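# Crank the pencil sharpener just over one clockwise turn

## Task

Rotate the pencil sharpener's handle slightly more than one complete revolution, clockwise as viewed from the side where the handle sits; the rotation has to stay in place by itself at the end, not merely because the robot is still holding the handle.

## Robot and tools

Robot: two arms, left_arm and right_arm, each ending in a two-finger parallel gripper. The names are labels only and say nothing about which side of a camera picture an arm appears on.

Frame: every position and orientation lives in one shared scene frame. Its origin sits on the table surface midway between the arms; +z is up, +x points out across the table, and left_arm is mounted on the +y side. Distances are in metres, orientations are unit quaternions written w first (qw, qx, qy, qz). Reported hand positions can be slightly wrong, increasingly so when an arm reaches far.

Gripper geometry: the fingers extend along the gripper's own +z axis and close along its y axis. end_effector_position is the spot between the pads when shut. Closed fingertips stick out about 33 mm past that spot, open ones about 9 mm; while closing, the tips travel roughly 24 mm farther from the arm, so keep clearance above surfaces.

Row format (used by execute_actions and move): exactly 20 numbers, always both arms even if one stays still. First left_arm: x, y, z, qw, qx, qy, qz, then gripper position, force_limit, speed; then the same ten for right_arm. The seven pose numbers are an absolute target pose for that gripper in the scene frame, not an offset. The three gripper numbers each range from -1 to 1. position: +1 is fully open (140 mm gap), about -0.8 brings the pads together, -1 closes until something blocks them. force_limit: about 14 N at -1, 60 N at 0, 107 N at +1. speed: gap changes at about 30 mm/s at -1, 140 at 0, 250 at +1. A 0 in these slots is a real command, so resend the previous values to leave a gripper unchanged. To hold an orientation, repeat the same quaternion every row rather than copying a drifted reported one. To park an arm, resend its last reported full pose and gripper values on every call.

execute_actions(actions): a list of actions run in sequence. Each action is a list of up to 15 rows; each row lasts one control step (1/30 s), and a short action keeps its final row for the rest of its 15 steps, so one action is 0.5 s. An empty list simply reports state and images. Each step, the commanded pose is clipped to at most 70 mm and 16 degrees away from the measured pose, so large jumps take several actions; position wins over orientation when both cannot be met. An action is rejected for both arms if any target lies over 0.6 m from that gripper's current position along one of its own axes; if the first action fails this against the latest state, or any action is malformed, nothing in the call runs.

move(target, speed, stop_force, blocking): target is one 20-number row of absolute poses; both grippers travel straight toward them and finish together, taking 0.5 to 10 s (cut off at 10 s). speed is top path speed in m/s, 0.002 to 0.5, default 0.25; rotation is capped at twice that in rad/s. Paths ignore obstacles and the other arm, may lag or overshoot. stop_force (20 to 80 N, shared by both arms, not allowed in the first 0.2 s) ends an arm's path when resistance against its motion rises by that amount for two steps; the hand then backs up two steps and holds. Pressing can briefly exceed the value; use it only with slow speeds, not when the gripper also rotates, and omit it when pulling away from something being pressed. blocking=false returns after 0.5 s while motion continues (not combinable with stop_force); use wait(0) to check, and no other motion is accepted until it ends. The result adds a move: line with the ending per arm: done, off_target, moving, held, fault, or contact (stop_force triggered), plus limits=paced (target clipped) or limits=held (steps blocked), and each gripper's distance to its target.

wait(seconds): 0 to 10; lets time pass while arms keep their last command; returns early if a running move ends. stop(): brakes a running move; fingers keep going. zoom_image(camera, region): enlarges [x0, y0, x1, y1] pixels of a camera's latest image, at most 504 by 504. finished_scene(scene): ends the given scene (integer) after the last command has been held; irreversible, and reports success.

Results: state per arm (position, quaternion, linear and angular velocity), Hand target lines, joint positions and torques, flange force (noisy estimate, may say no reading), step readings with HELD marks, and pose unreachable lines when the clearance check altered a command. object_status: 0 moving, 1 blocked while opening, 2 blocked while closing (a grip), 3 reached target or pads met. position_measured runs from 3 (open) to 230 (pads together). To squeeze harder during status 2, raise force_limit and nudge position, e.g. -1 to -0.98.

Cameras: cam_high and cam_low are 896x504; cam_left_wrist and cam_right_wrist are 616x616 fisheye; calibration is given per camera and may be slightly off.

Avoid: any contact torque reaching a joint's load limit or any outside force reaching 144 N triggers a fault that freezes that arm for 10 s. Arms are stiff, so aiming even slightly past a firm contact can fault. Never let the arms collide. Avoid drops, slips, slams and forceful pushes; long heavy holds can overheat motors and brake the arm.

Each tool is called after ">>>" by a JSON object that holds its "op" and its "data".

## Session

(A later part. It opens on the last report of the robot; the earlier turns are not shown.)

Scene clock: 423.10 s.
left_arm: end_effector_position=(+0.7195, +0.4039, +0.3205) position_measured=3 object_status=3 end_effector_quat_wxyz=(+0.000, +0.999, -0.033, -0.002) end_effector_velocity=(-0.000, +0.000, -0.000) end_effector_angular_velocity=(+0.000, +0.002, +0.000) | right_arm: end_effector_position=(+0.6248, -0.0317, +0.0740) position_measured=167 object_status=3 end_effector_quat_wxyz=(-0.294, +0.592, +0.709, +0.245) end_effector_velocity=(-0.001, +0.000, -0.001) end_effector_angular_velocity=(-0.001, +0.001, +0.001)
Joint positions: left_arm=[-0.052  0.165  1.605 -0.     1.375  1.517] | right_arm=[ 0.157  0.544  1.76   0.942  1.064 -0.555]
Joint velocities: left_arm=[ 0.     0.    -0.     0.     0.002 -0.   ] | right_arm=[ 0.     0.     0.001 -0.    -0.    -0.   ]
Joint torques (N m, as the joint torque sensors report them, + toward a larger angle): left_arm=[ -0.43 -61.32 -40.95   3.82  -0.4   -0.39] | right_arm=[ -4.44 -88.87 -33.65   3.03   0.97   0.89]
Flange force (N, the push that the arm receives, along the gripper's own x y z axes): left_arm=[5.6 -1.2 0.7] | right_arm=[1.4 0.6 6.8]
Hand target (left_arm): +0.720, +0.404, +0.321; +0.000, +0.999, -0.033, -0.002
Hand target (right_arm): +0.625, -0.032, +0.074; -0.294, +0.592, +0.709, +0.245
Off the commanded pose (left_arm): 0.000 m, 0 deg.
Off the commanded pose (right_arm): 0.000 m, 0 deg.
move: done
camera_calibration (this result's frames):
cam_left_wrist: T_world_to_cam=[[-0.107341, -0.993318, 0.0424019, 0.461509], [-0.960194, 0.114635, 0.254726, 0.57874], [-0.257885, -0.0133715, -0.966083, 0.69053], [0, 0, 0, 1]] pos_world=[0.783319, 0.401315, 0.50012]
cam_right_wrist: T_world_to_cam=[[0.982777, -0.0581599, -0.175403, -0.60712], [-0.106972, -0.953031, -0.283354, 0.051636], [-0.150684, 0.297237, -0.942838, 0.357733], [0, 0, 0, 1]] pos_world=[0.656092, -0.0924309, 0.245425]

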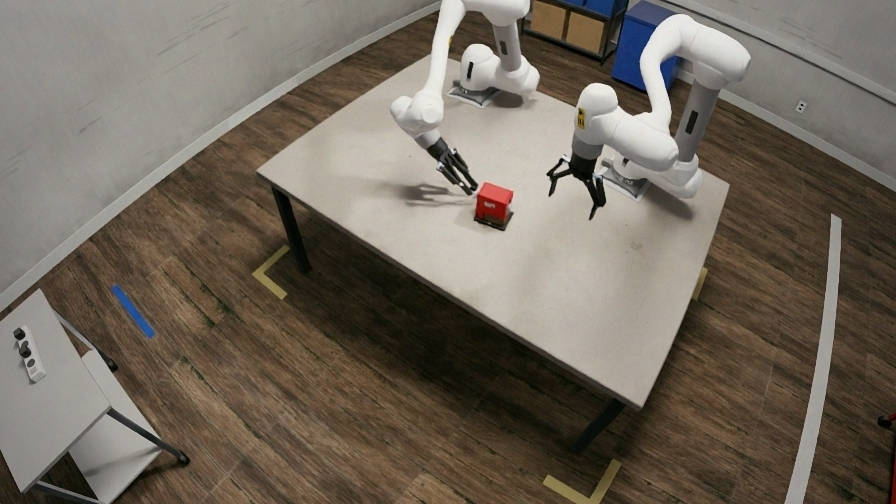

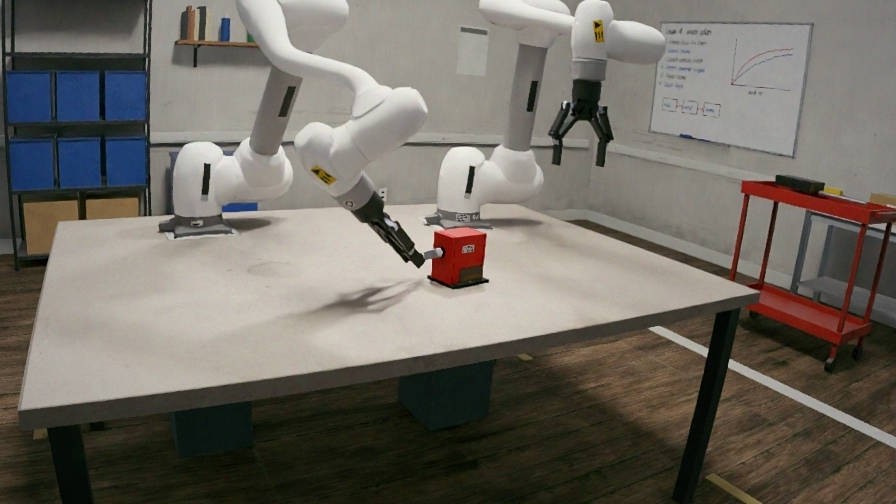

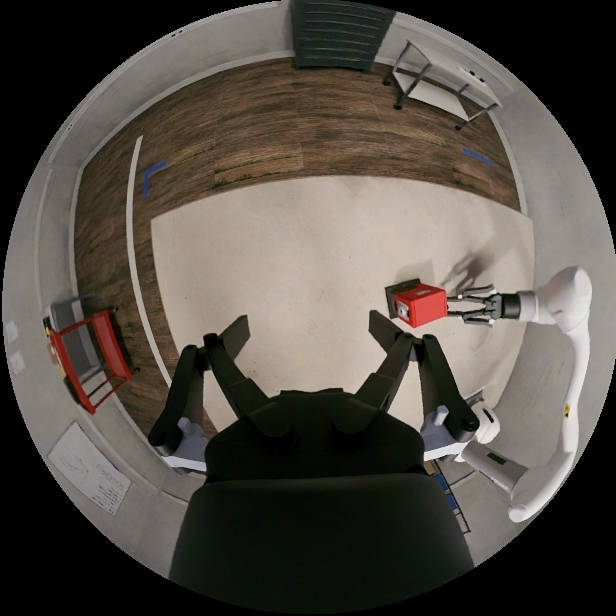

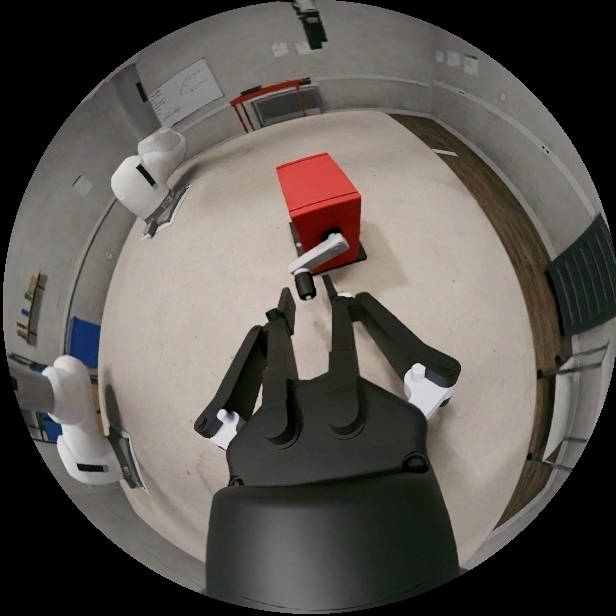

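>>> {"op": "execute_actions", "data": {"actions": [[[0.7195,0.4039,0.3205,0,0.999,-0.033,-0.002,1,0,0,0.6243,-0.0318,0.0740,-0.2938,0.592,0.7093,0.2452,-1,-0.3,-0.5],[0.7195,0.4039,0.3205,0,0.999,-0.033,-0.002,1,0,0,0.6238,-0.0319,0.0740,-0.2938,0.592,0.7093,0.2452,-1,-0.3,-0.5],[0.7195,0.4039,0.3205,0,0.999,-0.033,-0.002,1,0,0,0.6233,-0.0320,0.0740,-0.2938,0.592,0.7093,0.2452,-1,-0.3,-0.5]]]}}

>>> {"op": "wait", "data": {"seconds": 0.4}}

Scene clock: 434.17 s.
left_arm: end_effector_position=(+0.7195, +0.4039, +0.3205) position_measured=3 object_status=3 end_effector_quat_wxyz=(+0.000, +0.999, -0.033, -0.002) end_effector_velocity=(-0.000, -0.000, -0.000) end_effector_angular_velocity=(+0.001, +0.001, +0.000) | right_arm: end_effector_position=(+0.6233, -0.0320, +0.0740) position_measured=201 object_status=2 end_effector_quat_wxyz=(-0.294, +0.592, +0.709, +0.245) end_effector_velocity=(-0.000, -0.000, +0.000) end_effector_angular_velocity=(+0.000, +0.001, -0.001)
Joint positions: left_arm=[-0.052  0.165  1.605 -0.     1.375  1.517] | right_arm=[ 0.157  0.542  1.763  0.943  1.063 -0.556]
Joint velocities: left_arm=[-0.001  0.     0.     0.001  0.    -0.001] | right_arm=[-0.    -0.    -0.    -0.     0.001  0.002]
Joint torques (N m, as the joint torque sensors report them, + toward a larger angle): left_arm=[ -0.7  -62.78 -40.52   3.96  -0.24  -0.4 ] | right_arm=[ -1.77 -89.53 -31.43   2.67   2.26   0.87]
Flange force (N, the push that the arm receives, along the gripper's own x y z axes): left_arm=[8.6 -1.6 0.7] | right_arm=[-1.0 5.8 6.0]
Hand target (left_arm): +0.720, +0.404, +0.321; +0.000, +0.999, -0.033, -0.002
Hand target (right_arm): +0.623, -0.032, +0.074; -0.294, +0.592, +0.709, +0.245
Off the commanded pose (left_arm): 0.000 m, 0 deg.
Off the commanded pose (right_arm): 0.000 m, 0 deg.
Step readings (end_effector_position):
0: left_arm (+0.7195, +0.4039, +0.3205) | right_arm (+0.6248, -0.0317, +0.0740)
1: left_arm (+0.7195, +0.4039, +0.3205) | right_arm (+0.6247, -0.0317, +0.0740)
2: left_arm (+0.7195, +0.4039, +0.3205) | right_arm (+0.6244, -0.0318, +0.0738)
4: left_arm (+0.7195, +0.4039, +0.3205) | right_arm (+0.6235, -0.0320, +0.0737)
8: left_arm (+0.7195, +0.4039, +0.3205) | right_arm (+0.6233, -0.0320, +0.0740)
15: end_effector_position above
camera_calibration (this result's frames):
cam_left_wrist: T_world_to_cam=[[-0.107341, -0.993318, 0.0424018, 0.461509], [-0.960194, 0.114635, 0.254726, 0.57874], [-0.257885, -0.0133714, -0.966083, 0.690529], [0, 0, 0, 1]] pos_world=[0.783319, 0.401315, 0.50012]
cam_right_wrist: T_world_to_cam=[[0.982776, -0.0582926, -0.175367, -0.60573], [-0.10709, -0.953016, -0.283358, 0.0512845], [-0.15061, 0.297258, -0.942844, 0.357531], [0, 0, 0, 1]] pos_world=[0.654636, -0.0927136, 0.245403]

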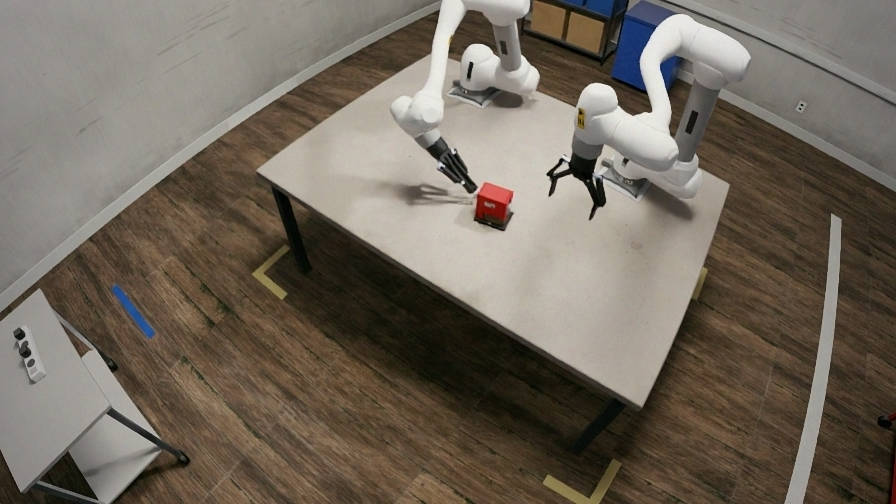

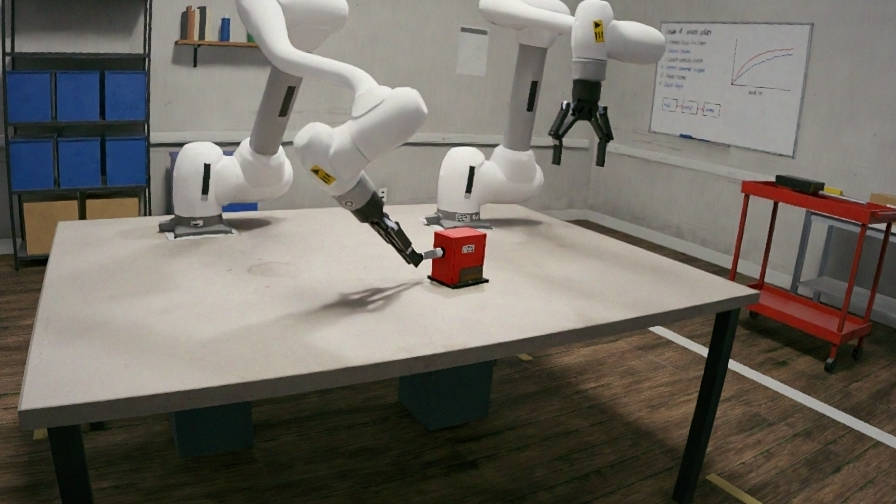

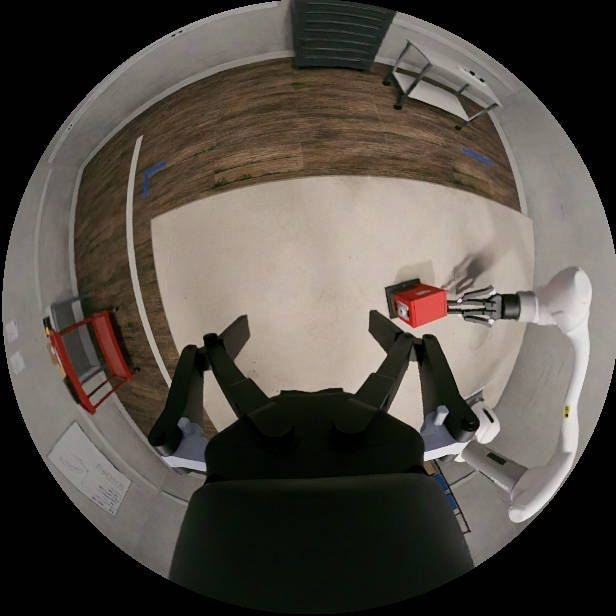

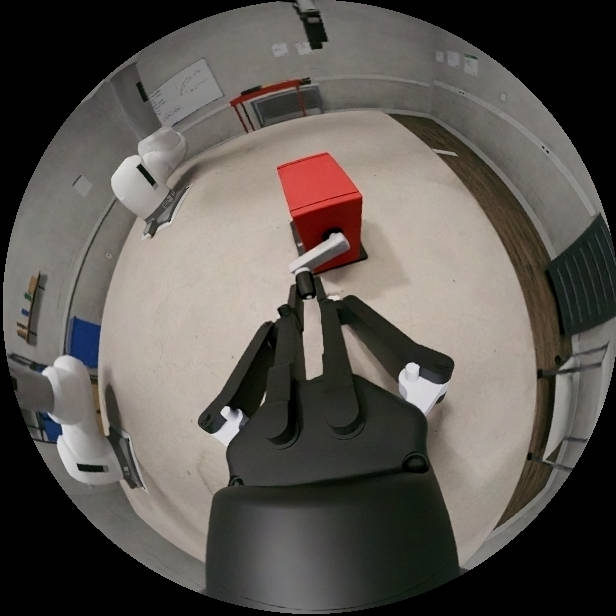

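Scene clock: 434.57 s.
left_arm: end_effector_position=(+0.7195, +0.4039, +0.3205) position_measured=3 object_status=3 end_effector_quat_wxyz=(+0.000, +0.999, -0.033, -0.002) end_effector_velocity=(-0.000, +0.000, -0.001) end_effector_angular_velocity=(+0.001, +0.002, -0.002) | right_arm: end_effector_position=(+0.6233, -0.0320, +0.0740) position_measured=201 object_status=2 end_effector_quat_wxyz=(-0.294, +0.592, +0.709, +0.245) end_effector_velocity=(-0.001, +0.000, -0.000) end_effector_angular_velocity=(-0.000, +0.002, -0.000)
Joint positions: left_arm=[-0.052  0.165  1.605 -0.     1.375  1.517] | right_arm=[ 0.157  0.542  1.763  0.943  1.063 -0.556]
Joint velocities: left_arm=[-0.     0.001 -0.     0.     0.001  0.001] | right_arm=[ 0.001 -0.     0.001  0.     0.     0.001]
Joint torques (N m, as the joint torque sensors report them, + toward a larger angle): left_arm=[ -0.25 -63.51 -41.05   3.6   -0.45  -0.39] | right_arm=[ -1.18 -88.84 -31.46   2.95   2.28   0.75]
Flange force (N, the push that the arm receives, along the gripper's own x y z axes): left_arm=[9.2 -0.9 1.6] | right_arm=[-0.8 4.9 4.9]
Hand target (left_arm): +0.720, +0.404, +0.321; +0.000, +0.999, -0.033, -0.002
Hand target (right_arm): +0.623, -0.032, +0.074; -0.294, +0.592, +0.709, +0.245
Off the commanded pose (left_arm): 0.000 m, 0 deg.
Off the commanded pose (right_arm): 0.000 m, 0 deg.
wait: 0.40 s; at rest by 0.17 s
camera_calibration (this result's frames):
cam_left_wrist: T_world_to_cam=[[-0.107341, -0.993318, 0.0424018, 0.461509], [-0.960194, 0.114635, 0.254726, 0.57874], [-0.257885, -0.0133714, -0.966083, 0.690529], [0, 0, 0, 1]] pos_world=[0.783319, 0.401315, 0.50012]
cam_right_wrist: T_world_to_cam=[[0.982777, -0.0582919, -0.175362, -0.605729], [-0.107088, -0.953016, -0.28336, 0.0512844], [-0.150605, 0.297259, -0.942844, 0.357532], [0, 0, 0, 1]] pos_world=[0.654635, -0.0927139, 0.245407]

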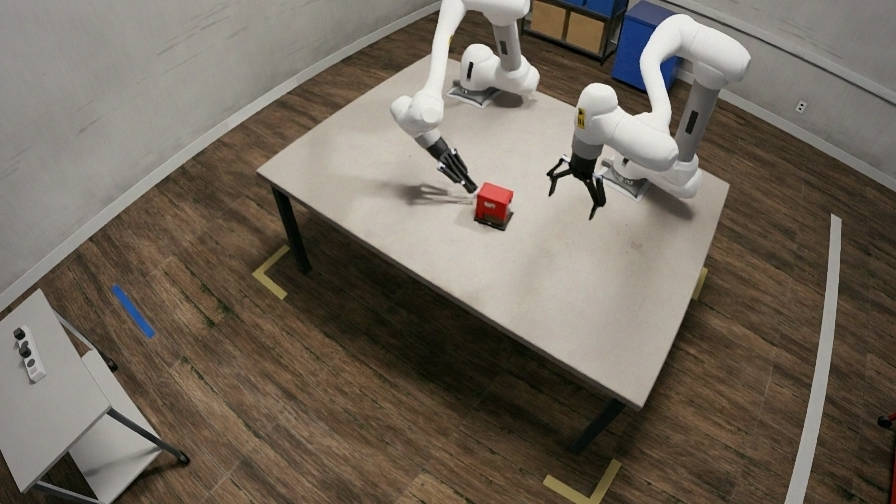

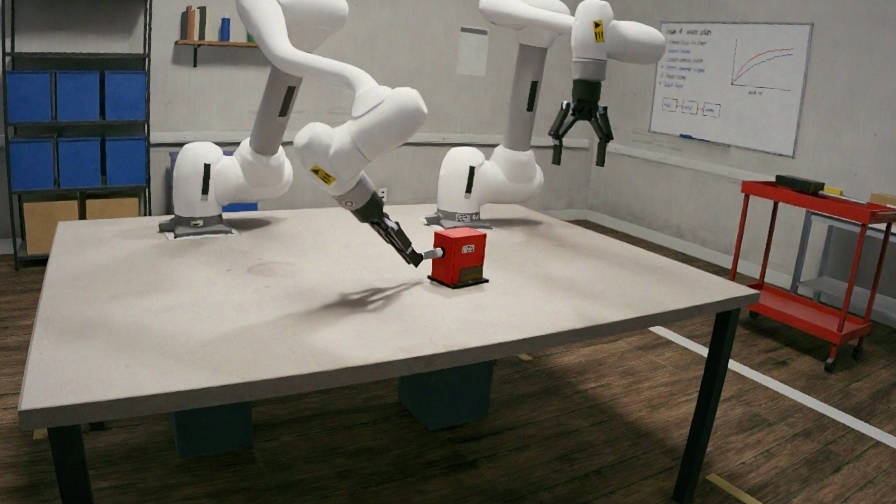

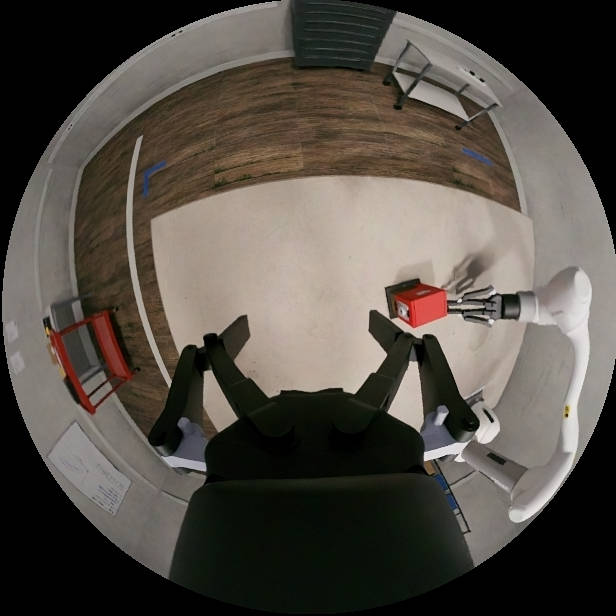

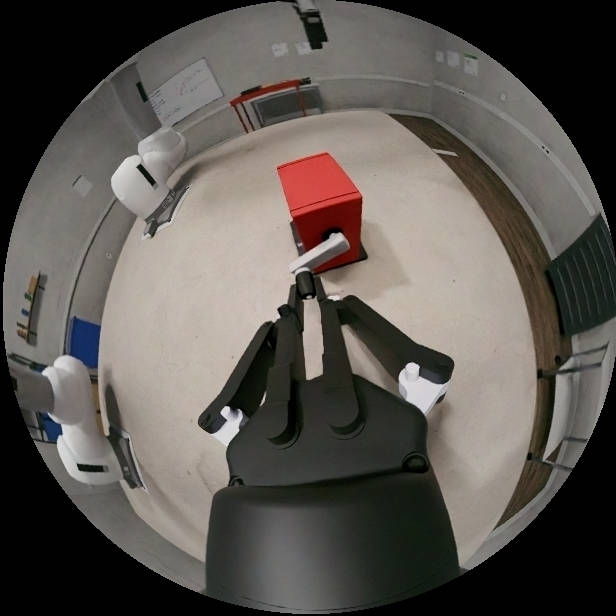

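>>> {"op": "execute_actions", "data": {"actions": [[[0.7195,0.4039,0.3205,0,0.999,-0.033,-0.002,1,0,0,0.6234,-0.0319,0.0742,-0.2938,0.592,0.7093,0.2452,-1,-0.3,-0.5],[0.7195,0.4039,0.3205,0,0.999,-0.033,-0.002,1,0,0,0.6230,-0.0320,0.0751,-0.2938,0.592,0.7093,0.2452,-1,-0.3,-0.5],[0.7195,0.4039,0.3205,0,0.999,-0.033,-0.002,1,0,0,0.6223,-0.0321,0.0765,-0.2938,0.592,0.7093,0.2452,-1,-0.3,-0.5],[0.7195,0.4039,0.3205,0,0.999,-0.033,-0.002,1,0,0,0.6214,-0.0323,0.0785,-0.2938,0.592,0.7093,0.2452,-1,-0.3,-0.5],[0.7195,0.4039,0.3205,0,0.999,-0.033,-0.002,1,0,0,0.6203,-0.0325,0.0812,-0.2938,0.592,0.7093,0.2452,-1,-0.3,-0.5],[0.7195,0.4039,0.3205,0,0.999,-0.033,-0.002,1,0,0,0.6192,-0.0327,0.0845,-0.2938,0.592,0.7093,0.2452,-1,-0.3,-0.5],[0.7195,0.4039,0.3205,0,0.999,-0.033,-0.002,1,0,0,0.6183,-0.0329,0.0883,-0.2938,0.592,0.7093,0.2452,-1,-0.3,-0.5],[0.7195,0.4039,0.3205,0,0.999,-0.033,-0.002,1,0,0,0.6176,-0.0330,0.0917,-0.2938,0.592,0.7093,0.2452,-1,-0.3,-0.5],[0.7195,0.4039,0.3205,0,0.999,-0.033,-0.002,1,0,0,0.6173,-0.0330,0.0946,-0.2938,0.592,0.7093,0.2452,-1,-0.3,-0.5],[0.7195,0.4039,0.3205,0,0.999,-0.033,-0.002,1,0,0,0.6171,-0.0331,0.0968,-0.2938,0.592,0.7093,0.2452,-1,-0.3,-0.5],[0.7195,0.4039,0.3205,0,0.999,-0.033,-0.002,1,0,0,0.6171,-0.0331,0.0984,-0.2938,0.592,0.7093,0.2452,-1,-0.3,-0.5],[0.7195,0.4039,0.3205,0,0.999,-0.033,-0.002,1,0,0,0.6171,-0.0331,0.0994,-0.2938,0.592,0.7093,0.2452,-1,-0.3,-0.5],[0.7195,0.4039,0.3205,0,0.999,-0.033,-0.002,1,0,0,0.6171,-0.0331,0.0997,-0.2938,0.592,0.7093,0.2452,-1,-0.3,-0.5]]]}}

Scene clock: 476.63 s.
left_arm: end_effector_position=(+0.7195, +0.4039, +0.3205) position_measured=3 object_status=3 end_effector_quat_wxyz=(+0.000, +0.999, -0.033, -0.002) end_effector_velocity=(+0.000, +0.000, -0.000) end_effector_angular_velocity=(+0.001, -0.000, +0.001) | right_arm: end_effector_position=(+0.6173, -0.0331, +0.0996) position_measured=201 object_status=2 end_effector_quat_wxyz=(-0.294, +0.592, +0.709, +0.245) end_effector_velocity=(-0.002, -0.000, +0.002) end_effector_angular_velocity=(-0.000, +0.006, -0.000)
Joint positions: left_arm=[-0.052  0.165  1.605 -0.     1.375  1.517] | right_arm=[ 0.157  0.506  1.764  0.928  1.083 -0.524]
Joint velocities: left_arm=[ 0.    -0.     0.     0.001 -0.    -0.001] | right_arm=[-0.    -0.002 -0.    -0.002  0.005  0.006]
Joint torques (N m, as the joint torque sensors report them, + toward a larger angle): left_arm=[  0.78 -62.01 -40.07   3.72  -0.42  -0.34] | right_arm=[  8.66 -86.02  -5.19  -5.34  17.     0.11]
Flange force (N, the push that the arm receives, along the gripper's own x y z axes): left_arm=[7.6 0.5 -0.8] | right_arm=[-0.7 53.3 14.7]
Hand target (left_arm): +0.720, +0.404, +0.321; +0.000, +0.999, -0.033, -0.002
Hand target (right_arm): +0.617, -0.033, +0.100; -0.294, +0.592, +0.709, +0.245
Off the commanded pose (left_arm): 0.000 m, 0 deg.
Off the commanded pose (right_arm): 0.000 m, 0 deg.
Step readings (end_effector_position):
0: left_arm (+0.7195, +0.4039, +0.3205) | right_arm (+0.6233, -0.0320, +0.0740)
1: left_arm (+0.7195, +0.4039, +0.3205) | right_arm (+0.6233, -0.0320, +0.0740)
2: left_arm (+0.7195, +0.4039, +0.3205) | right_arm (+0.6232, -0.0320, +0.0741)
4: left_arm (+0.7195, +0.4039, +0.3205) | right_arm (+0.6226, -0.0321, +0.0759)
8: left_arm (+0.7195, +0.4039, +0.3205) | right_arm (+0.6192, -0.0328, +0.0859)
15: end_effector_position above
camera_calibration (this result's frames):
cam_left_wrist: T_world_to_cam=[[-0.107341, -0.993318, 0.0424017, 0.461509], [-0.960194, 0.114635, 0.254726, 0.57874], [-0.257885, -0.0133713, -0.966083, 0.690529], [0, 0, 0, 1]] pos_world=[0.783319, 0.401315, 0.50012]
cam_right_wrist: T_world_to_cam=[[0.982787, -0.0586026, -0.175202, -0.595387], [-0.107353, -0.952963, -0.283436, 0.0570017], [-0.150351, 0.297366, -0.942851, 0.380949], [0, 0, 0, 1]] pos_world=[0.648534, -0.0938518, 0.271021]

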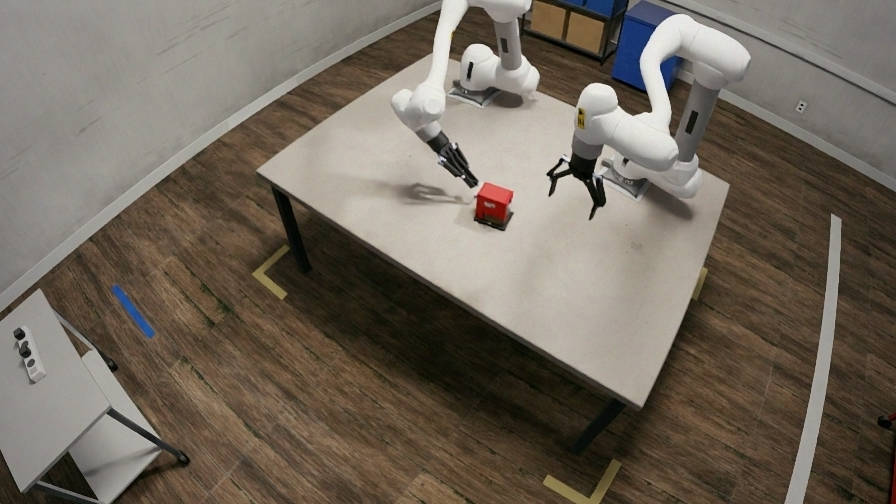

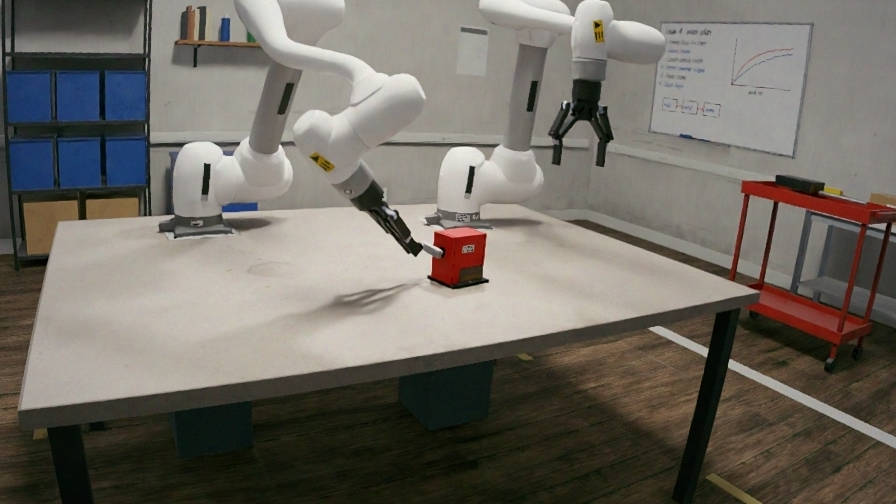

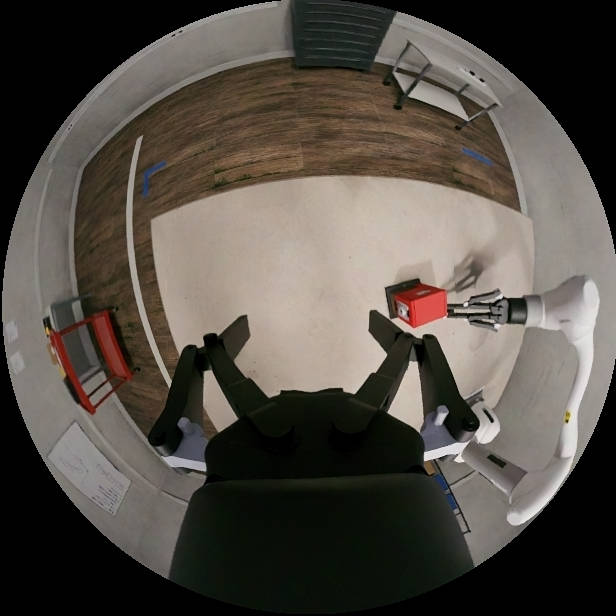

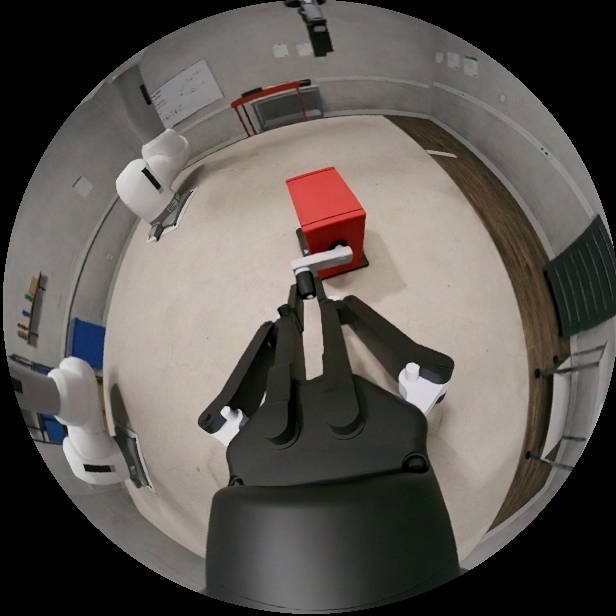

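>>> {"op": "execute_actions", "data": {"actions": [[[0.7195,0.4039,0.3205,0,0.999,-0.033,-0.002,1,0,0,0.6177,-0.0330,0.0999,-0.2938,0.592,0.7093,0.2452,-1,-0.3,-0.5],[0.7195,0.4039,0.3205,0,0.999,-0.033,-0.002,1,0,0,0.6186,-0.0328,0.1004,-0.2938,0.592,0.7093,0.2452,-1,-0.3,-0.5],[0.7195,0.4039,0.3205,0,0.999,-0.033,-0.002,1,0,0,0.6197,-0.0326,0.1015,-0.2938,0.592,0.7093,0.2452,-1,-0.3,-0.5],[0.7195,0.4039,0.3205,0,0.999,-0.033,-0.002,1,0,0,0.6207,-0.0324,0.1030,-0.2938,0.592,0.7093,0.2452,-1,-0.3,-0.5],[0.7195,0.4039,0.3205,0,0.999,-0.033,-0.002,1,0,0,0.6215,-0.0323,0.1049,-0.2938,0.592,0.7093,0.2452,-1,-0.3,-0.5],[0.7195,0.4039,0.3205,0,0.999,-0.033,-0.002,1,0,0,0.6223,-0.0321,0.1074,-0.2938,0.592,0.7093,0.2452,-1,-0.3,-0.5],[0.7195,0.4039,0.3205,0,0.999,-0.033,-0.002,1,0,0,0.6232,-0.0319,0.1102,-0.2938,0.592,0.7093,0.2452,-1,-0.3,-0.5],[0.7195,0.4039,0.3205,0,0.999,-0.033,-0.002,1,0,0,0.6245,-0.0317,0.1134,-0.2938,0.592,0.7093,0.2452,-1,-0.3,-0.5],[0.7195,0.4039,0.3205,0,0.999,-0.033,-0.002,1,0,0,0.6261,-0.0314,0.1168,-0.2938,0.592,0.7093,0.2452,-1,-0.3,-0.5],[0.7195,0.4039,0.3205,0,0.999,-0.033,-0.002,1,0,0,0.6279,-0.0311,0.1200,-0.2938,0.592,0.7093,0.2452,-1,-0.3,-0.5],[0.7195,0.4039,0.3205,0,0.999,-0.033,-0.002,1,0,0,0.6300,-0.0307,0.1230,-0.2938,0.592,0.7093,0.2452,-1,-0.3,-0.5],[0.7195,0.4039,0.3205,0,0.999,-0.033,-0.002,1,0,0,0.6323,-0.0303,0.1259,-0.2938,0.592,0.7093,0.2452,-1,-0.3,-0.5],[0.7195,0.4039,0.3205,0,0.999,-0.033,-0.002,1,0,0,0.6347,-0.0299,0.1287,-0.2938,0.592,0.7093,0.2452,-1,-0.3,-0.5],[0.7195,0.4039,0.3205,0,0.999,-0.033,-0.002,1,0,0,0.6374,-0.0294,0.1312,-0.2938,0.592,0.7093,0.2452,-1,-0.3,-0.5],[0.7195,0.4039,0.3205,0,0.999,-0.033,-0.002,1,0,0,0.6402,-0.0289,0.1336,-0.2938,0.592,0.7093,0.2452,-1,-0.3,-0.5]],[[0.7195,0.4039,0.3205,0,0.999,-0.033,-0.002,1,0,0,0.6432,-0.0283,0.1357,-0.2938,0.592,0.7093,0.2452,-1,-0.3,-0.5],[0.7195,0.4039,0.3205,0,0.999,-0.033,-0.002,1,0,0,0.6463,-0.0277,0.1376,-0.2938,0.592,0.7093,0.2452,-1,-0.3,-0.5],[0.7195,0.4039,0.3205,0,0.999,-0.033,-0.002,1,0,0,0.6496,-0.0272,0.1393,-0.2938,0.592,0.7093,0.2452,-1,-0.3,-0.5],[0.7195,0.4039,0.3205,0,0.999,-0.033,-0.002,1,0,0,0.6530,-0.0265,0.1407,-0.2938,0.592,0.7093,0.2452,-1,-0.3,-0.5],[0.7195,0.4039,0.3205,0,0.999,-0.033,-0.002,1,0,0,0.6564,-0.0259,0.1419,-0.2938,0.592,0.7093,0.2452,-1,-0.3,-0.5],[0.7195,0.4039,0.3205,0,0.999,-0.033,-0.002,1,0,0,0.6597,-0.0253,0.1428,-0.2938,0.592,0.7093,0.2452,-1,-0.3,-0.5],[0.7195,0.4039,0.3205,0,0.999,-0.033,-0.002,1,0,0,0.6626,-0.0248,0.1433,-0.2938,0.592,0.7093,0.2452,-1,-0.3,-0.5],[0.7195,0.4039,0.3205,0,0.999,-0.033,-0.002,1,0,0,0.6651,-0.0243,0.1437,-0.2938,0.592,0.7093,0.2452,-1,-0.3,-0.5],[0.7195,0.4039,0.3205,0,0.999,-0.033,-0.002,1,0,0,0.6672,-0.0240,0.1439,-0.2938,0.592,0.7093,0.2452,-1,-0.3,-0.5],[0.7195,0.4039,0.3205,0,0.999,-0.033,-0.002,1,0,0,0.6687,-0.0237,0.1440,-0.2938,0.592,0.7093,0.2452,-1,-0.3,-0.5],[0.7195,0.4039,0.3205,0,0.999,-0.033,-0.002,1,0,0,0.6699,-0.0235,0.1440,-0.2938,0.592,0.7093,0.2452,-1,-0.3,-0.5],[0.7195,0.4039,0.3205,0,0.999,-0.033,-0.002,1,0,0,0.6706,-0.0233,0.1440,-0.2938,0.592,0.7093,0.2452,-1,-0.3,-0.5],[0.7195,0.4039,0.3205,0,0.999,-0.033,-0.002,1,0,0,0.6708,-0.0233,0.1440,-0.2938,0.592,0.7093,0.2452,-1,-0.3,-0.5]]]}}

Scene clock: 513.40 s.
left_arm: end_effector_position=(+0.7195, +0.4039, +0.3205) position_measured=3 object_status=3 end_effector_quat_wxyz=(+0.000, +0.999, -0.033, -0.002) end_effector_velocity=(-0.000, +0.000, -0.000) end_effector_angular_velocity=(+0.000, +0.001, +0.001) | right_arm: end_effector_position=(+0.6708, -0.0232, +0.1441) position_measured=201 object_status=2 end_effector_quat_wxyz=(-0.294, +0.592, +0.709, +0.245) end_effector_velocity=(+0.002, +0.000, +0.000) end_effector_angular_velocity=(+0.000, +0.000, +0.001)
Joint positions: left_arm=[-0.052  0.165  1.605 -0.     1.375  1.517] | right_arm=[ 0.156  0.534  1.618  0.882  1.157 -0.422]
Joint velocities: left_arm=[ 0.     0.    -0.     0.     0.001 -0.001] | right_arm=[-0.     0.003 -0.005 -0.001  0.002  0.001]
Joint torques (N m, as the joint torque sensors report them, + toward a larger angle): left_arm=[  0.44 -62.52 -41.03   3.96  -0.44  -0.21] | right_arm=[  7.9  -62.34 -20.55  -1.31  -1.43   0.51]
Flange force (N, the push that the arm receives, along the gripper's own x y z axes): left_arm=[7.1 0.4 0.9] | right_arm=[16.9 -3.1 -31.3]
Flange force at the end of the 1st action (N, along the gripper's axes at the end of the call): left_arm=[8.5 2.3 0.9] | right_arm=[3.8 -21.6 -18.6]
Hand target (left_arm): +0.720, +0.404, +0.321; +0.000, +0.999, -0.033, -0.002
Hand target (right_arm): +0.671, -0.023, +0.144; -0.294, +0.592, +0.709, +0.245
Off the commanded pose (left_arm): 0.000 m, 0 deg.
Off the commanded pose (right_arm): 0.000 m, 0 deg.
Step readings (end_effector_position; steps 1 to 15: 1st action; 16 to 30: 2nd action):
0: left_arm (+0.7195, +0.4039, +0.3205) | right_arm (+0.6171, -0.0331, +0.0997)
1: left_arm (+0.7195, +0.4039, +0.3205) | right_arm (+0.6171, -0.0331, +0.0997)
2: left_arm (+0.7195, +0.4039, +0.3205) | right_arm (+0.6172, -0.0331, +0.0998)
4: left_arm (+0.7195, +0.4039, +0.3205) | right_arm (+0.6185, -0.0328, +0.1010)
8: left_arm (+0.7195, +0.4039, +0.3205) | right_arm (+0.6219, -0.0321, +0.1083)
15: left_arm (+0.7195, +0.4039, +0.3205) | right_arm (+0.6355, -0.0296, +0.1299)
16: left_arm (+0.7195, +0.4039, +0.3205) | right_arm (+0.6382, -0.0291, +0.1324)
17: left_arm (+0.7195, +0.4039, +0.3205) | right_arm (+0.6411, -0.0286, +0.1346)
19: left_arm (+0.7195, +0.4039, +0.3205) | right_arm (+0.6473, -0.0275, +0.1384)
23: left_arm (+0.7195, +0.4039, +0.3205) | right_arm (+0.6606, -0.0251, +0.1431)
30: end_effector_position above
camera_calibration (this result's frames):
cam_left_wrist: T_world_to_cam=[[-0.107341, -0.993318, 0.0424017, 0.461509], [-0.960194, 0.114635, 0.254726, 0.57874], [-0.257885, -0.0133713, -0.966083, 0.690529], [0, 0, 0, 1]] pos_world=[0.783319, 0.401315, 0.50012]
cam_right_wrist: T_world_to_cam=[[0.982789, -0.058397, -0.175259, -0.63964], [-0.107171, -0.952985, -0.283434, 0.0846225], [-0.150468, 0.297339, -0.942841, 0.428064], [0, 0, 0, 1]] pos_world=[0.70211, -0.0839892, 0.315478]

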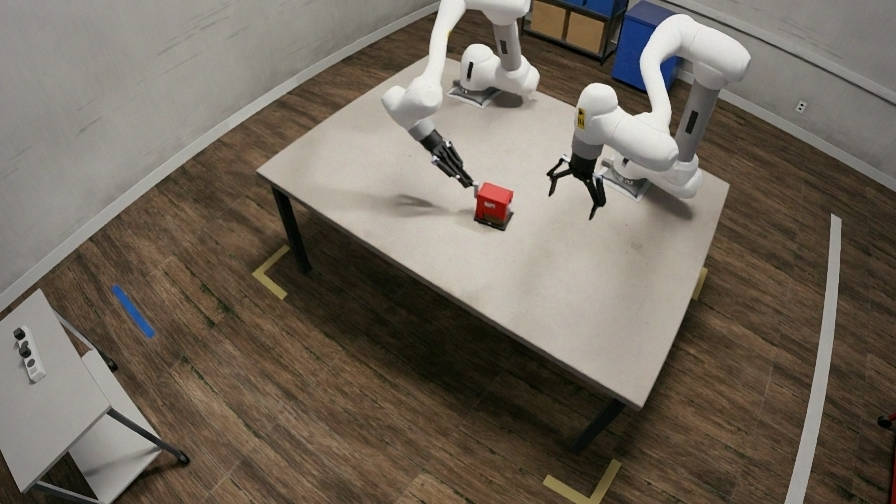

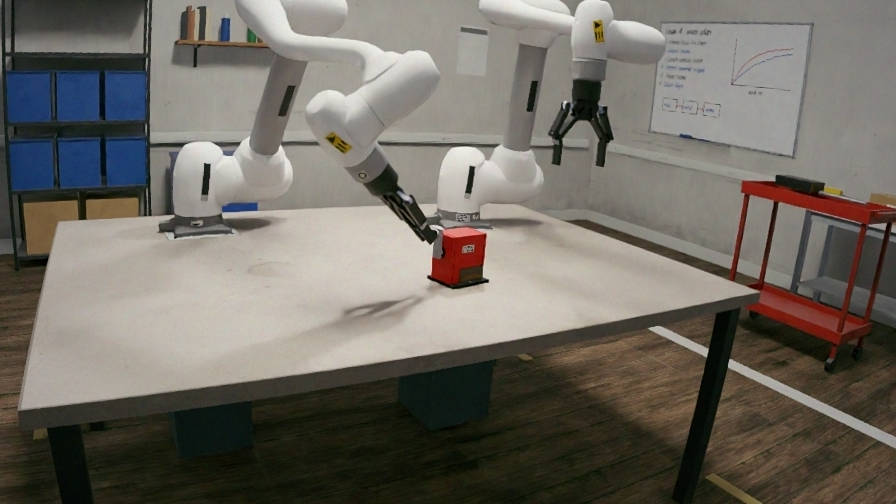

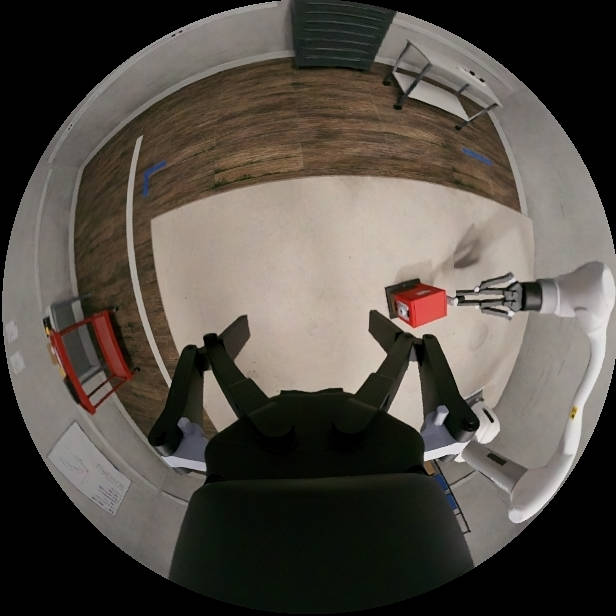

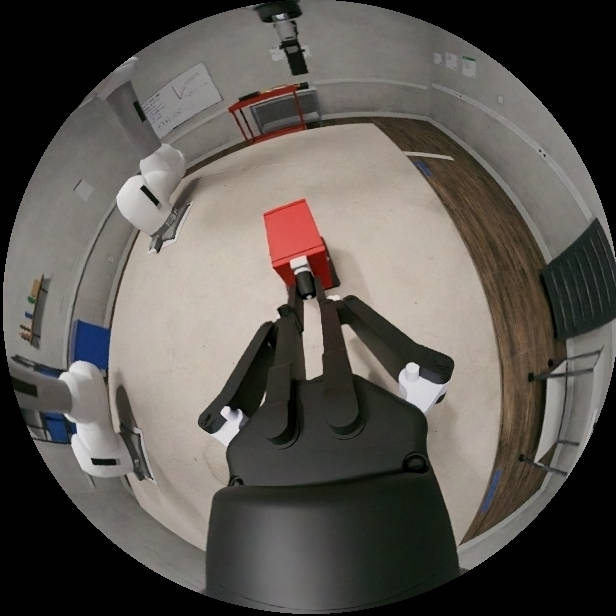

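>>> {"op": "execute_actions", "data": {"actions": [[[0.7195,0.4039,0.3205,0,0.999,-0.033,-0.002,1,0,0,0.6711,-0.0233,0.1445,-0.2938,0.592,0.7093,0.2452,-1,-0.3,-0.5],[0.7195,0.4039,0.3205,0,0.999,-0.033,-0.002,1,0,0,0.6721,-0.0231,0.1450,-0.2938,0.592,0.7093,0.2452,-1,-0.3,-0.5],[0.7195,0.4039,0.3205,0,0.999,-0.033,-0.002,1,0,0,0.6739,-0.0228,0.1453,-0.2938,0.592,0.7093,0.2452,-1,-0.3,-0.5],[0.7195,0.4039,0.3205,0,0.999,-0.033,-0.002,1,0,0,0.6763,-0.0224,0.1454,-0.2938,0.592,0.7093,0.2452,-1,-0.3,-0.5],[0.7195,0.4039,0.3205,0,0.999,-0.033,-0.002,1,0,0,0.6794,-0.0218,0.1450,-0.2938,0.592,0.7093,0.2452,-1,-0.3,-0.5],[0.7195,0.4039,0.3205,0,0.999,-0.033,-0.002,1,0,0,0.6831,-0.0211,0.1442,-0.2938,0.592,0.7093,0.2452,-1,-0.3,-0.5],[0.7195,0.4039,0.3205,0,0.999,-0.033,-0.002,1,0,0,0.6871,-0.0204,0.1430,-0.2938,0.592,0.7093,0.2452,-1,-0.3,-0.5],[0.7195,0.4039,0.3205,0,0.999,-0.033,-0.002,1,0,0,0.6907,-0.0198,0.1416,-0.2938,0.592,0.7093,0.2452,-1,-0.3,-0.5],[0.7195,0.4039,0.3205,0,0.999,-0.033,-0.002,1,0,0,0.6935,-0.0192,0.1403,-0.2938,0.592,0.7093,0.2452,-1,-0.3,-0.5],[0.7195,0.4039,0.3205,0,0.999,-0.033,-0.002,1,0,0,0.6956,-0.0189,0.1391,-0.2938,0.592,0.7093,0.2452,-1,-0.3,-0.5],[0.7195,0.4039,0.3205,0,0.999,-0.033,-0.002,1,0,0,0.6971,-0.0186,0.1382,-0.2938,0.592,0.7093,0.2452,-1,-0.3,-0.5],[0.7195,0.4039,0.3205,0,0.999,-0.033,-0.002,1,0,0,0.6980,-0.0184,0.1377,-0.2938,0.592,0.7093,0.2452,-1,-0.3,-0.5],[0.7195,0.4039,0.3205,0,0.999,-0.033,-0.002,1,0,0,0.6983,-0.0184,0.1375,-0.2938,0.592,0.7093,0.2452,-1,-0.3,-0.5]]]}}

Scene clock: 541.90 s.
left_arm: end_effector_position=(+0.7195, +0.4039, +0.3205) position_measured=3 object_status=3 end_effector_quat_wxyz=(+0.000, +0.999, -0.033, -0.002) end_effector_velocity=(+0.000, -0.000, +0.001) end_effector_angular_velocity=(-0.000, -0.002, -0.000) | right_arm: end_effector_position=(+0.6981, -0.0183, +0.1374) position_measured=201 object_status=2 end_effector_quat_wxyz=(-0.294, +0.592, +0.709, +0.245) end_effector_velocity=(+0.004, +0.001, +0.001) end_effector_angular_velocity=(+0.001, -0.002, -0.000)
Joint positions: left_arm=[-0.052  0.165  1.605 -0.     1.375  1.517] | right_arm=[ 0.155  0.578  1.558  0.876  1.168 -0.408]
Joint velocities: left_arm=[-0.    -0.001 -0.     0.    -0.001 -0.   ] | right_arm=[-0.     0.004 -0.008  0.     0.002  0.002]
Joint torques (N m, as the joint torque sensors report them, + toward a larger angle): left_arm=[ -1.07 -62.67 -40.81   3.56  -0.54  -0.26] | right_arm=[  0.24 -97.07 -35.13   3.23   1.52   0.64]
Flange force (N, the push that the arm receives, along the gripper's own x y z axes): left_arm=[7.3 -2.2 0.1] | right_arm=[0.5 3.1 1.1]
Hand target (left_arm): +0.720, +0.404, +0.321; +0.000, +0.999, -0.033, -0.002
Hand target (right_arm): +0.698, -0.018, +0.138; -0.294, +0.592, +0.709, +0.245
Off the commanded pose (left_arm): 0.000 m, 0 deg.
Off the commanded pose (right_arm): 0.000 m, 0 deg.
Step readings (end_effector_position):
0: left_arm (+0.7195, +0.4039, +0.3205) | right_arm (+0.6708, -0.0232, +0.1440)
1: left_arm (+0.7195, +0.4039, +0.3205) | right_arm (+0.6708, -0.0232, +0.1440)
2: left_arm (+0.7195, +0.4039, +0.3205) | right_arm (+0.6708, -0.0232, +0.1442)
4: left_arm (+0.7195, +0.4039, +0.3205) | right_arm (+0.6728, -0.0229, +0.1448)
8: left_arm (+0.7195, +0.4039, +0.3205) | right_arm (+0.6840, -0.0208, +0.1435)
15: end_effector_position above
camera_calibration (this result's frames):
cam_left_wrist: T_world_to_cam=[[-0.107341, -0.993318, 0.0424017, 0.461509], [-0.960194, 0.114635, 0.254726, 0.57874], [-0.257885, -0.0133713, -0.966083, 0.690529], [0, 0, 0, 1]] pos_world=[0.783319, 0.401315, 0.50012]
cam_right_wrist: T_world_to_cam=[[0.982747, -0.0581179, -0.175587, -0.667225], [-0.106966, -0.953071, -0.283222, 0.0901615], [-0.150887, 0.297117, -0.942844, 0.424721], [0, 0, 0, 1]] pos_world=[0.729443, -0.0790396, 0.308825]

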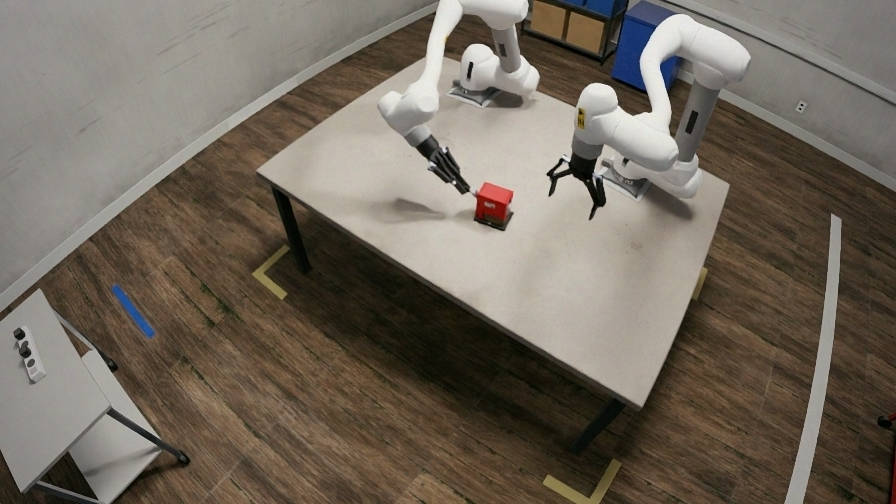

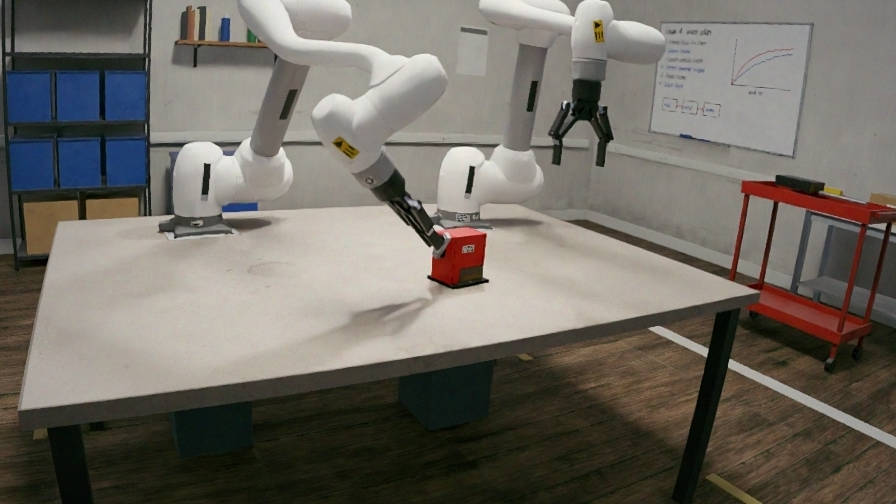

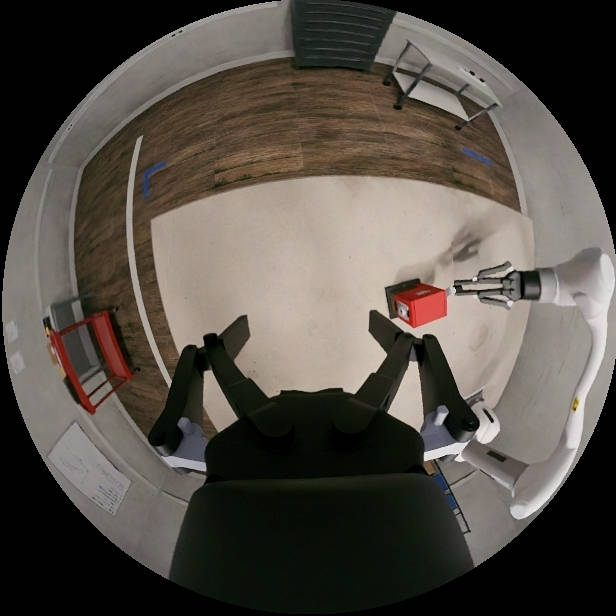

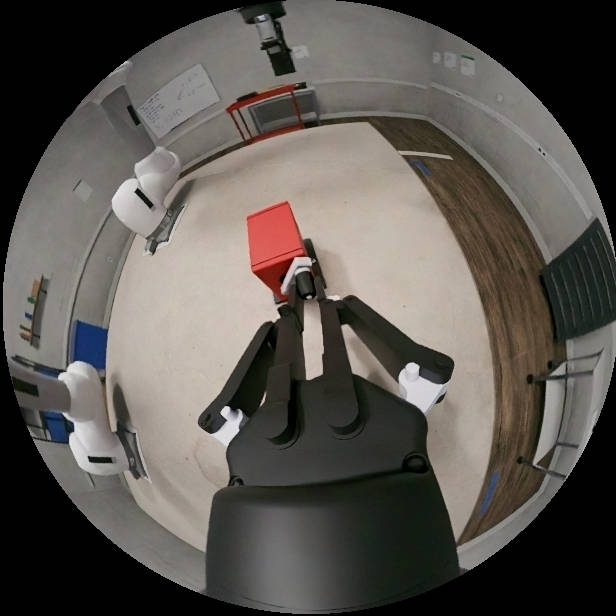

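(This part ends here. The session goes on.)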